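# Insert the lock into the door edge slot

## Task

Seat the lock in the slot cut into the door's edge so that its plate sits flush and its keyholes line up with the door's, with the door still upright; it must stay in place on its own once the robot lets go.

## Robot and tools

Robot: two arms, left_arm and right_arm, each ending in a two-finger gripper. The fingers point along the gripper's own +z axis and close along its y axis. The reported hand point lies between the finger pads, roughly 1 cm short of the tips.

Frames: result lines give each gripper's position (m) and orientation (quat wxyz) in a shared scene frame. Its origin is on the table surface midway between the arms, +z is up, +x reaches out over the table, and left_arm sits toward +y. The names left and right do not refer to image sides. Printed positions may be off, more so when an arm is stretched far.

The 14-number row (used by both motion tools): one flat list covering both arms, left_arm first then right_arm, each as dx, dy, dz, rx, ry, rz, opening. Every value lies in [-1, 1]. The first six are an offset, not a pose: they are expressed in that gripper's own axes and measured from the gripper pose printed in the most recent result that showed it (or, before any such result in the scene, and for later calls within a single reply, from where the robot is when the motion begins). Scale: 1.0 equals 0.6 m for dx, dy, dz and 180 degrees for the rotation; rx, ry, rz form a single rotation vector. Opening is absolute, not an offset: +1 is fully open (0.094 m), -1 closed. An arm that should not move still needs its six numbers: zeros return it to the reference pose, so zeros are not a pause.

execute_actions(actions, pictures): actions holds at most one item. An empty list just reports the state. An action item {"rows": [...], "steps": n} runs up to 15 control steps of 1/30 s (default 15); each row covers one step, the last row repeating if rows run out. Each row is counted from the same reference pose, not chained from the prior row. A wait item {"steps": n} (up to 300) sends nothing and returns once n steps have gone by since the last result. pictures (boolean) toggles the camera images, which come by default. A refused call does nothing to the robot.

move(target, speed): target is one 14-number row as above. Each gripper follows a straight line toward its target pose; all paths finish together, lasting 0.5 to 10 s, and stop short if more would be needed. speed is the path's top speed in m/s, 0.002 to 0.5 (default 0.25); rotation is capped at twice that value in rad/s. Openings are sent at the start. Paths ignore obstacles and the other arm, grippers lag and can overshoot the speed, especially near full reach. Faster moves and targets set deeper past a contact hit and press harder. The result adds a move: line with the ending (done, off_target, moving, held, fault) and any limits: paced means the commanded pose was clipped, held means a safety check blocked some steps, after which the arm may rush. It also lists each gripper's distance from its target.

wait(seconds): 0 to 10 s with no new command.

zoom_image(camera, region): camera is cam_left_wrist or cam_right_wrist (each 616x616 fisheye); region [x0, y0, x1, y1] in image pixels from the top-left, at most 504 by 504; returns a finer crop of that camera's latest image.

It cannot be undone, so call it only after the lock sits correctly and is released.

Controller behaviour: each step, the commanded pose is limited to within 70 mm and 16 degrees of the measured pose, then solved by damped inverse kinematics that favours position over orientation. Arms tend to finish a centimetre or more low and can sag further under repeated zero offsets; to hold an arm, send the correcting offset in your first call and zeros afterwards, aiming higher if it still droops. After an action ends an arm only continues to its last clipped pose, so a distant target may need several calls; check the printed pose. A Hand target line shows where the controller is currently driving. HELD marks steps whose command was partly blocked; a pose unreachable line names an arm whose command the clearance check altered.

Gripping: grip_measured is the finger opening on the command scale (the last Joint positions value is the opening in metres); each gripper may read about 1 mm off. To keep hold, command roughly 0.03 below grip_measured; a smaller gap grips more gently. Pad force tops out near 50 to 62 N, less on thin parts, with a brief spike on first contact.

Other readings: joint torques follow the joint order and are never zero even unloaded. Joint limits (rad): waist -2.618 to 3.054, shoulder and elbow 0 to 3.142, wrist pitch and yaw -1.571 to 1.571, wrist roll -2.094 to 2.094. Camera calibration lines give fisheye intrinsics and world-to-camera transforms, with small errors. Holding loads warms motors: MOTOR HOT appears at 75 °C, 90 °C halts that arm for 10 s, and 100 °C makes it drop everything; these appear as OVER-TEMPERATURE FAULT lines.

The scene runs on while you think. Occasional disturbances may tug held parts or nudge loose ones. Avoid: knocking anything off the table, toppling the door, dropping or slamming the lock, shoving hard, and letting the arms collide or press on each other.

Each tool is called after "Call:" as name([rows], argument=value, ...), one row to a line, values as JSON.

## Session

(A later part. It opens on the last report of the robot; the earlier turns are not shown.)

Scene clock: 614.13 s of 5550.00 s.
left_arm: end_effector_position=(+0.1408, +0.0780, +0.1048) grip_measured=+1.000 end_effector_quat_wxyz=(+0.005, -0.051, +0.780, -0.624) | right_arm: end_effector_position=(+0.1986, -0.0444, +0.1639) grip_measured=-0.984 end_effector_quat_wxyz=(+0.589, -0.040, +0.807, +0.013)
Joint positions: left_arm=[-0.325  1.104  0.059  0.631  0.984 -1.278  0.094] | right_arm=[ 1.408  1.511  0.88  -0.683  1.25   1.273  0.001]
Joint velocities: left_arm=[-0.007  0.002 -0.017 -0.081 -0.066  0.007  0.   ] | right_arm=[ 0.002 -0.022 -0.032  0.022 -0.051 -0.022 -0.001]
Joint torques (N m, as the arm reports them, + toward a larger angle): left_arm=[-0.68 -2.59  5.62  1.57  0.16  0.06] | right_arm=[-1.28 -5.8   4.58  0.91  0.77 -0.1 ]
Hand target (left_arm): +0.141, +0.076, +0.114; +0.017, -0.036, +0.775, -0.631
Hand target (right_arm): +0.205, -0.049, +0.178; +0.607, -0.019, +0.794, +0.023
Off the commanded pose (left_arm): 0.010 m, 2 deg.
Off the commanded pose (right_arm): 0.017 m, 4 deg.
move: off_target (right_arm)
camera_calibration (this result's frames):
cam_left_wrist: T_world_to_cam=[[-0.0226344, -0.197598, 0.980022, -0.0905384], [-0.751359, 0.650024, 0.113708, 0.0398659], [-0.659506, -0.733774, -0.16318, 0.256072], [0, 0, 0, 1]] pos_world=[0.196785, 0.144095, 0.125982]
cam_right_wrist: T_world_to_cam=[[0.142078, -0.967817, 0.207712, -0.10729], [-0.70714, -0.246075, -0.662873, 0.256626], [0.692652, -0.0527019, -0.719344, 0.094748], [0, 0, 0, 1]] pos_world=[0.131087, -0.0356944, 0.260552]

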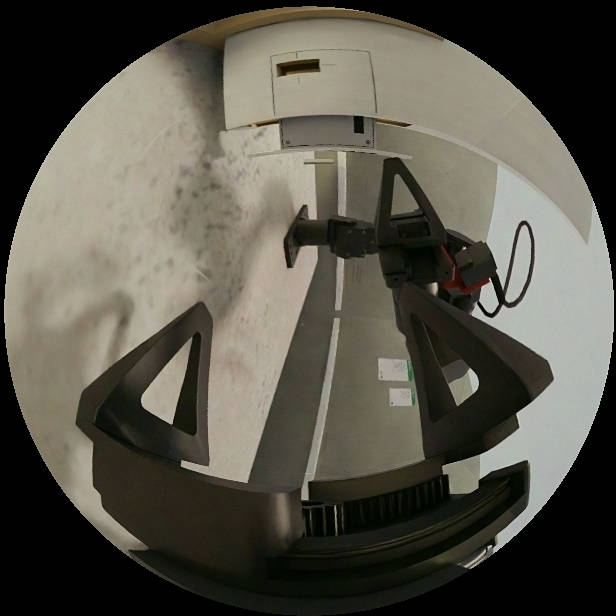

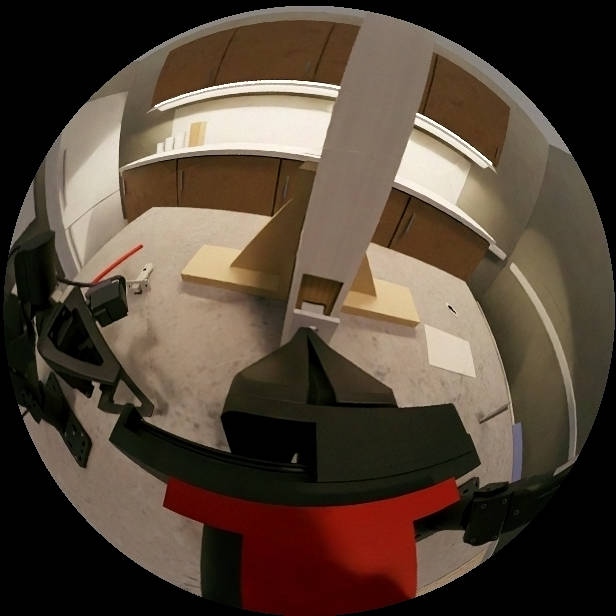

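The lock is free and sliding again.

Call:
move(target=[0,-0.016,0,0.006,0,0.012,1,-0.025,-0.008,0.07,0,-0.01,0.01,-1], speed=0.025)

Scene clock: 621.63 s of 5550.00 s.
left_arm: end_effector_position=(+0.1408, +0.0780, +0.1048) grip_measured=+1.000 end_effector_quat_wxyz=(+0.005, -0.051, +0.780, -0.624) | right_arm: end_effector_position=(+0.2340, -0.0411, +0.1538) grip_measured=-0.984 end_effector_quat_wxyz=(+0.592, -0.053, +0.804, +0.009)
Joint positions: left_arm=[-0.325  1.104  0.059  0.631  0.984 -1.278  0.094] | right_arm=[ 1.272  1.477  0.752 -0.219  1.193  0.858  0.001]
Joint velocities: left_arm=[ 0.002 -0.012 -0.012 -0.007 -0.037 -0.037  0.   ] | right_arm=[ 0.002 -0.022 -0.007 -0.007 -0.081 -0.081  0.   ]
Joint torques (N m, as the arm reports them, + toward a larger angle): left_arm=[-0.66 -2.56  5.65  1.57  0.19  0.04] | right_arm=[-2.86 -5.41  4.91  1.53  0.42 -0.09]
Hand target (left_arm): +0.141, +0.076, +0.114; +0.017, -0.036, +0.775, -0.631
Hand target (right_arm): +0.243, -0.047, +0.164; +0.600, -0.025, +0.799, +0.020
Off the commanded pose (left_arm): 0.010 m, 2 deg.
Off the commanded pose (right_arm): 0.016 m, 4 deg.
After step 90, 2.40 s passed at rest.
move: off_target (right_arm)
camera_calibration (this result's frames):
cam_left_wrist: T_world_to_cam=[[-0.0226344, -0.197598, 0.980022, -0.0905384], [-0.751359, 0.650024, 0.113708, 0.0398659], [-0.659506, -0.733774, -0.16318, 0.256072], [0, 0, 0, 1]] pos_world=[0.196785, 0.144095, 0.125982]
cam_right_wrist: T_world_to_cam=[[0.155557, -0.960701, 0.229904, -0.113338], [-0.697743, -0.271607, -0.662861, 0.272487], [0.699254, -0.0573013, -0.712573, 0.06033], [0, 0, 0, 1]] pos_world=[0.16557, -0.0314182, 0.249667]

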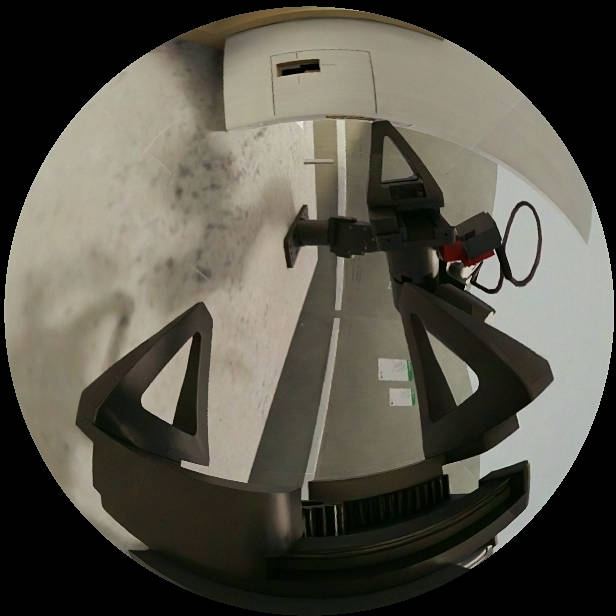

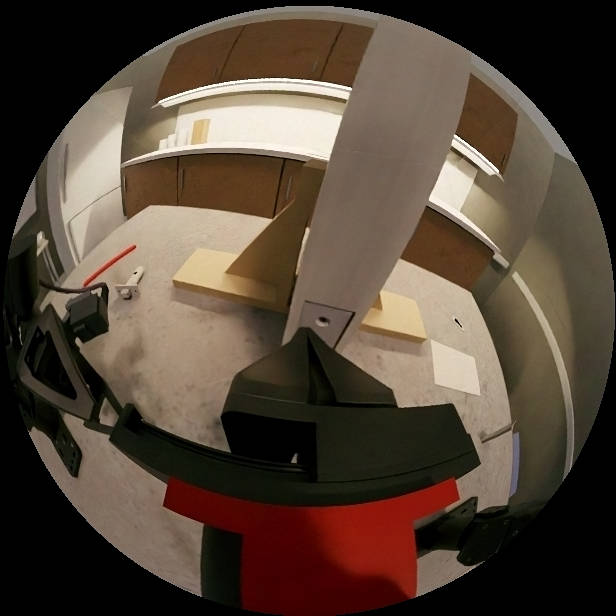

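Call:
move(target=[0,-0.016,0,0.006,0,0.012,1,-0.01,0,-0.1,0,0,0,-1])

Call:
zoom_image(camera="cam_left_wrist", region=[60,60,560,560])

Scene clock: 659.80 s of 5550.00 s.
left_arm: end_effector_position=(+0.1408, +0.0780, +0.1048) grip_measured=+1.000 end_effector_quat_wxyz=(+0.005, -0.051, +0.780, -0.624) | right_arm: end_effector_position=(+0.1804, -0.0527, +0.1684) grip_measured=-0.984 end_effector_quat_wxyz=(+0.583, -0.060, +0.810, +0.004)
Joint positions: left_arm=[-0.325  1.104  0.059  0.631  0.984 -1.278  0.094] | right_arm=[ 1.478  1.513  0.922 -0.915  1.244  1.434  0.001]
Joint velocities: left_arm=[ 0.002 -0.002  0.002 -0.037  0.007 -0.051  0.   ] | right_arm=[ 0.007 -0.022 -0.007 -0.022  0.066  0.066 -0.001]
Joint torques (N m, as the arm reports them, + toward a larger angle): left_arm=[-0.66 -2.57  5.6   1.58  0.19  0.04] | right_arm=[ 1.03 -2.72  8.36  0.25  0.66  0.12]
Hand target (left_arm): +0.141, +0.076, +0.114; +0.017, -0.036, +0.775, -0.631
Hand target (right_arm): +0.179, -0.045, +0.179; +0.593, -0.056, +0.803, +0.013
Off the commanded pose (left_arm): 0.010 m, 2 deg.
Off the commanded pose (right_arm): 0.012 m, 2 deg.
After step 90, 33.80 s passed at rest.
move: off_target (right_arm)
camera_calibration (this result's frames):
cam_left_wrist: T_world_to_cam=[[-0.0226344, -0.197598, 0.980022, -0.0905384], [-0.751359, 0.650024, 0.113708, 0.0398659], [-0.659506, -0.733774, -0.16318, 0.256072], [0, 0, 0, 1]] pos_world=[0.196785, 0.144095, 0.125982]
cam_right_wrist: T_world_to_cam=[[0.164569, -0.955685, 0.244097, -0.12326], [-0.710141, -0.286547, -0.64311, 0.239757], [0.684555, -0.0675076, -0.725828, 0.111995], [0, 0, 0, 1]] pos_world=[0.113879, -0.0415362, 0.265566]

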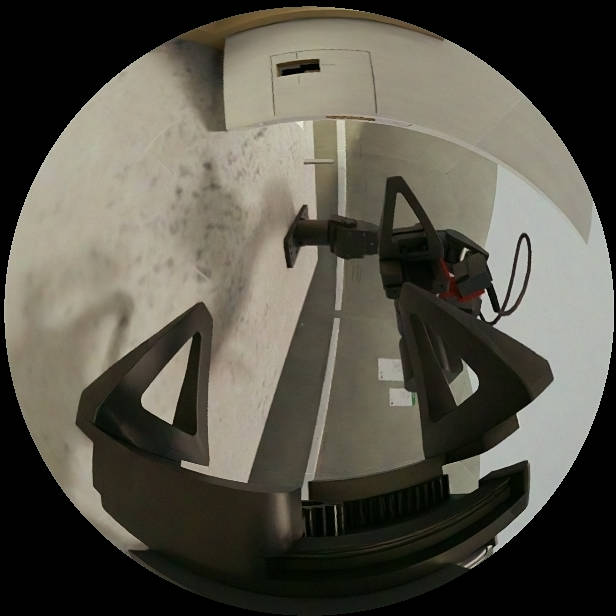

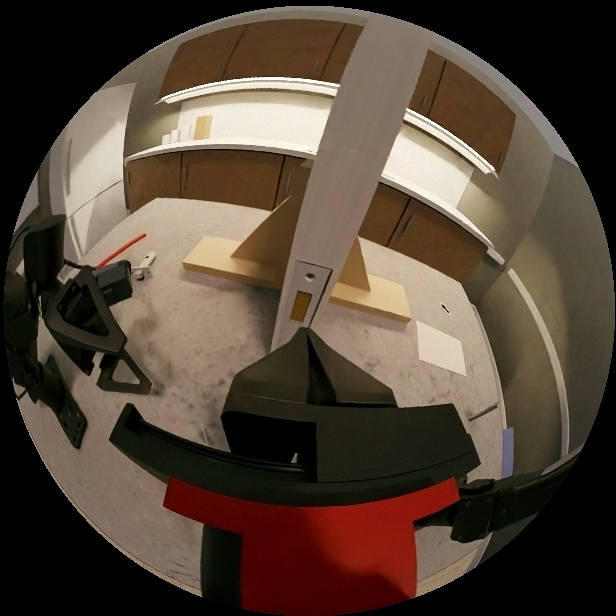

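Region (60, 60, 560, 560) of cam_left_wrist's 616x616 image, scaled by 1.008, with more detail than that image has.

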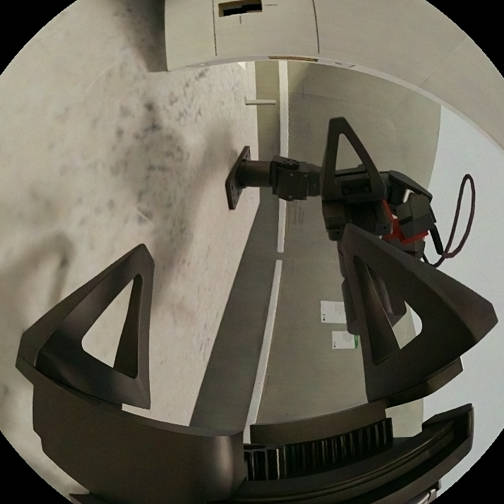

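Call:
zoom_image(camera="cam_left_wrist", region=[210,50,430,150])

Region (210, 50, 430, 150) of cam_left_wrist's 616x616 image, scaled by 2.291, with more detail than that image has; it fills the top 229 rows of this view, and the rest is white.

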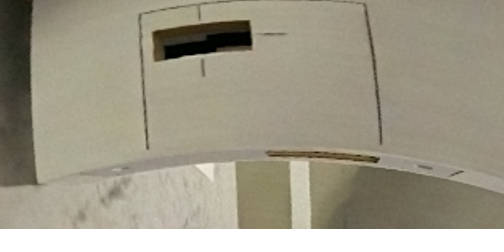

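Call:
move(target=[0,-0.016,0,0.006,0,0.012,1,0.06,0.018,0.08,0,0.02,0,-1])

Scene clock: 675.50 s of 5550.00 s.
left_arm: end_effector_position=(+0.1408, +0.0780, +0.1048) grip_measured=+1.000 end_effector_quat_wxyz=(+0.005, -0.051, +0.780, -0.624) | right_arm: end_effector_position=(+0.2098, -0.0371, +0.1176) grip_measured=-0.984 end_effector_quat_wxyz=(+0.553, -0.062, +0.831, +0.005)
Joint positions: left_arm=[-0.325  1.104  0.059  0.631  0.984 -1.278  0.094] | right_arm=[ 1.344  1.575  0.794 -0.432  1.143  1.115  0.001]
Joint velocities: left_arm=[-0.007  0.012  0.007  0.037  0.007  0.095  0.   ] | right_arm=[-0.007 -0.012 -0.017  0.022  0.139 -0.051 -0.   ]
Joint torques (N m, as the arm reports them, + toward a larger angle): left_arm=[-0.63 -2.58  5.68  1.57  0.17  0.03] | right_arm=[-0.86 -4.42  3.79  0.89  0.48 -0.08]
Hand target (left_arm): +0.141, +0.076, +0.114; +0.017, -0.036, +0.775, -0.631
Hand target (right_arm): +0.213, -0.042, +0.117; +0.556, -0.059, +0.829, +0.000
Off the commanded pose (left_arm): 0.010 m, 2 deg.
Off the commanded pose (right_arm): 0.006 m, 1 deg.
After step 90, 11.57 s passed at rest.
move: done
camera_calibration (this result's frames):
cam_left_wrist: T_world_to_cam=[[-0.0226344, -0.197598, 0.980022, -0.0905384], [-0.751359, 0.650024, 0.113708, 0.0398659], [-0.659506, -0.733774, -0.16318, 0.256072], [0, 0, 0, 1]] pos_world=[0.196785, 0.144095, 0.125982]
cam_right_wrist: T_world_to_cam=[[0.183777, -0.954355, 0.23544, -0.103767], [-0.754889, -0.290436, -0.588038, 0.235215], [0.629578, -0.069663, -0.773808, 0.0730849], [0, 0, 0, 1]] pos_world=[0.150619, -0.0256245, 0.2193]

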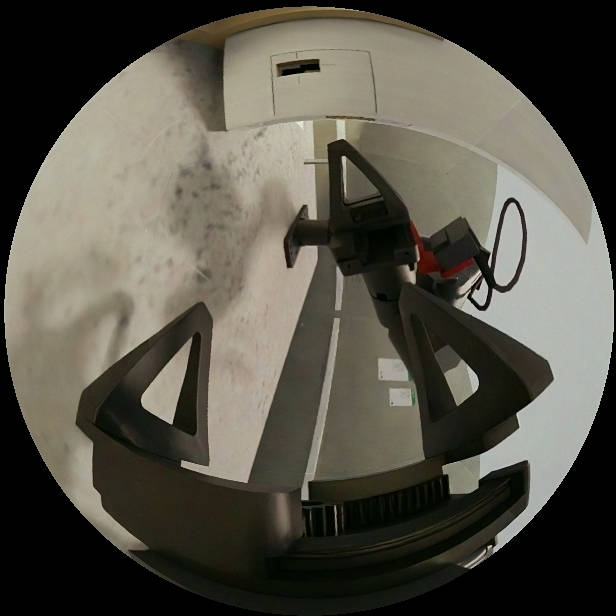

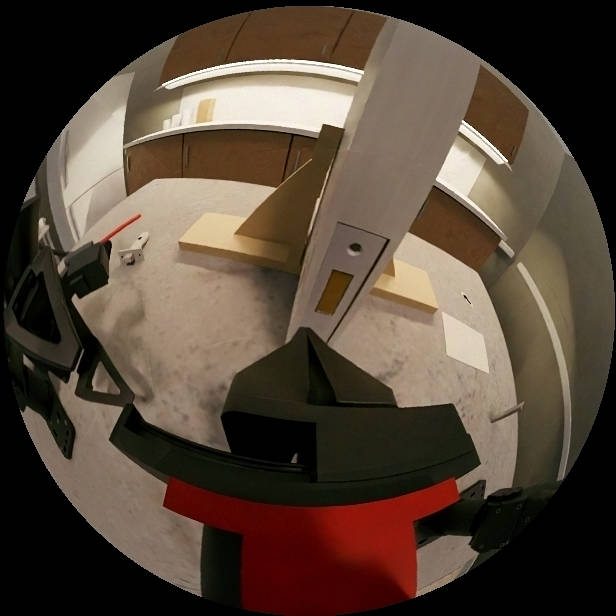

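Call:
move(target=[0,-0.016,0,0.006,0,0.012,1,-0.005,-0.033,0.072,0,0,0,-1], speed=0.03)

Call:
move(target=[0,-0.016,0,0.006,0,0.012,1,-0.03,0,-0.1,0,0,0,-1])

Scene clock: 683.70 s of 5550.00 s.
left_arm: end_effector_position=(+0.1408, +0.0780, +0.1048) grip_measured=+1.000 end_effector_quat_wxyz=(+0.005, -0.051, +0.780, -0.624) | right_arm: end_effector_position=(+0.2348, -0.0439, +0.0916) grip_measured=-0.984 end_effector_quat_wxyz=(+0.531, -0.100, +0.841, +0.004)
Joint positions: left_arm=[-0.325  1.104  0.059  0.631  0.984 -1.278  0.094] | right_arm=[ 1.223  1.551  0.651 -0.092  1.023  0.806  0.001]
Joint velocities: left_arm=[-0.012  0.002  0.007  0.037 -0.022  0.022  0.   ] | right_arm=[ 0.007 -0.017 -0.007  0.007 -0.007  0.007  0.001]
Joint torques (N m, as the arm reports them, + toward a larger angle): left_arm=[-0.64 -2.56  5.62  1.58  0.17  0.05] | right_arm=[-4.58 -4.82  4.34  1.62  0.65 -0.09]
Hand target (left_arm): +0.141, +0.076, +0.114; +0.017, -0.036, +0.775, -0.631
Hand target (right_arm): +0.252, -0.054, +0.103; +0.551, -0.060, +0.832, +0.002
Off the commanded pose (left_arm): 0.010 m, 2 deg.
Off the commanded pose (right_arm): 0.024 m, 5 deg.
After step 90, 3.17 s passed at rest.
move: off_target (right_arm)
camera_calibration (this result's frames):
cam_left_wrist: T_world_to_cam=[[-0.0226344, -0.197598, 0.980022, -0.0905384], [-0.751359, 0.650024, 0.113708, 0.0398659], [-0.659506, -0.733774, -0.16318, 0.256072], [0, 0, 0, 1]] pos_world=[0.196785, 0.144095, 0.125982]
cam_right_wrist: T_world_to_cam=[[0.253701, -0.929313, 0.268352, -0.127027], [-0.761058, -0.363008, -0.537602, 0.230412], [0.597014, -0.0678415, -0.799357, 0.0468031], [0, 0, 0, 1]] pos_world=[0.179642, -0.0312312, 0.19537]

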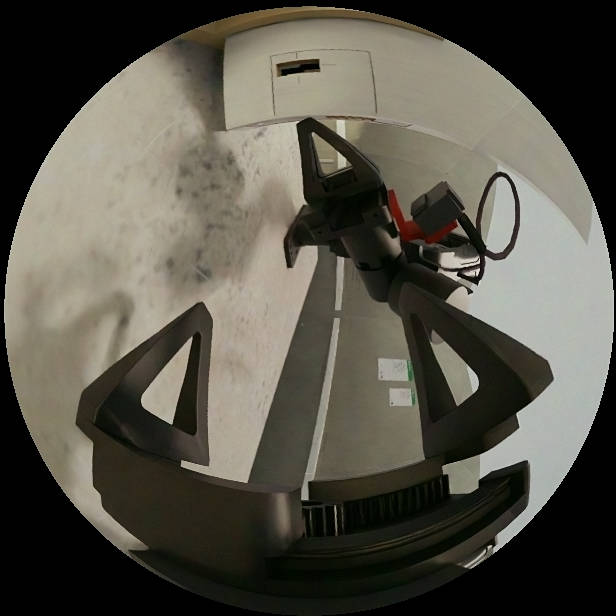

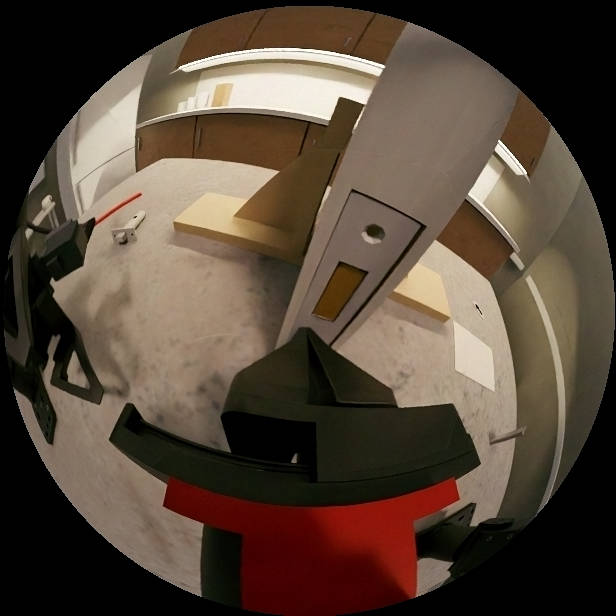

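Scene clock: 684.90 s of 5550.00 s.
left_arm: end_effector_position=(+0.1408, +0.0780, +0.1048) grip_measured=+1.000 end_effector_quat_wxyz=(+0.005, -0.051, +0.780, -0.624) | right_arm: end_effector_position=(+0.1890, -0.0559, +0.1201) grip_measured=-0.984 end_effector_quat_wxyz=(+0.519, -0.112, +0.847, -0.008)
Joint positions: left_arm=[-0.325  1.104  0.059  0.631  0.984 -1.278  0.094] | right_arm=[ 1.396  1.468  0.772 -0.611  1.073  1.126  0.001]
Joint velocities: left_arm=[-0.012 -0.007  0.002  0.022  0.037  0.007  0.   ] | right_arm=[-0.022 -0.007  0.002 -0.051 -0.081  0.037  0.   ]
Joint torques (N m, as the arm reports them, + toward a larger angle): left_arm=[-0.63 -2.54  5.61  1.58  0.18  0.04] | right_arm=[ 0.99 -3.53  8.36  0.54  0.64  0.14]
Hand target (left_arm): +0.141, +0.076, +0.114; +0.017, -0.036, +0.775, -0.631
Hand target (right_arm): +0.189, -0.048, +0.135; +0.532, -0.101, +0.840, +0.006
Off the commanded pose (left_arm): 0.010 m, 2 deg.
Off the commanded pose (right_arm): 0.016 m, 3 deg.
move: off_target (right_arm)
camera_calibration (this result's frames):
cam_left_wrist: T_world_to_cam=[[-0.0226344, -0.197598, 0.980022, -0.0905384], [-0.751359, 0.650024, 0.113708, 0.0398659], [-0.659506, -0.733774, -0.16318, 0.256072], [0, 0, 0, 1]] pos_world=[0.196785, 0.144095, 0.125982]
cam_right_wrist: T_world_to_cam=[[0.267428, -0.917347, 0.294884, -0.139348], [-0.771023, -0.38727, -0.505515, 0.203229], [0.577932, -0.092174, -0.810863, 0.0997541], [0, 0, 0, 1]] pos_world=[0.136309, -0.0399313, 0.224714]

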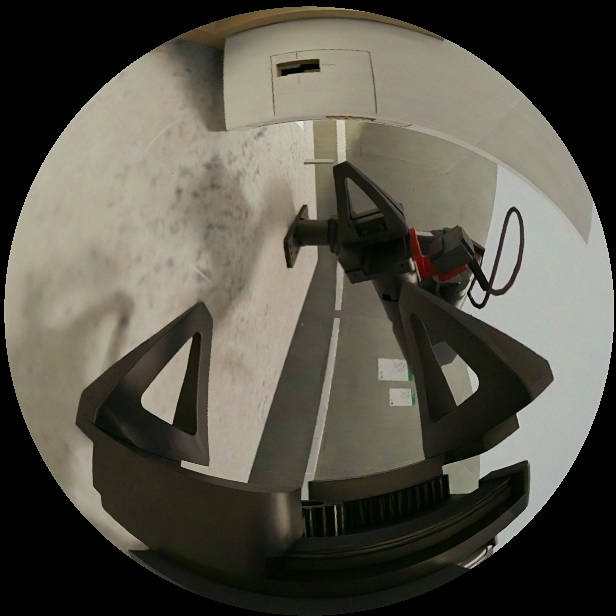

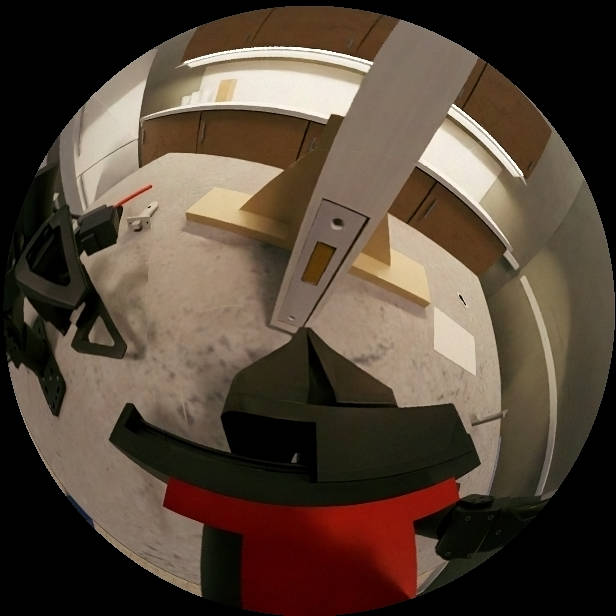

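Call:
finished_scene(scene=1)

The scene is finished: the task was done.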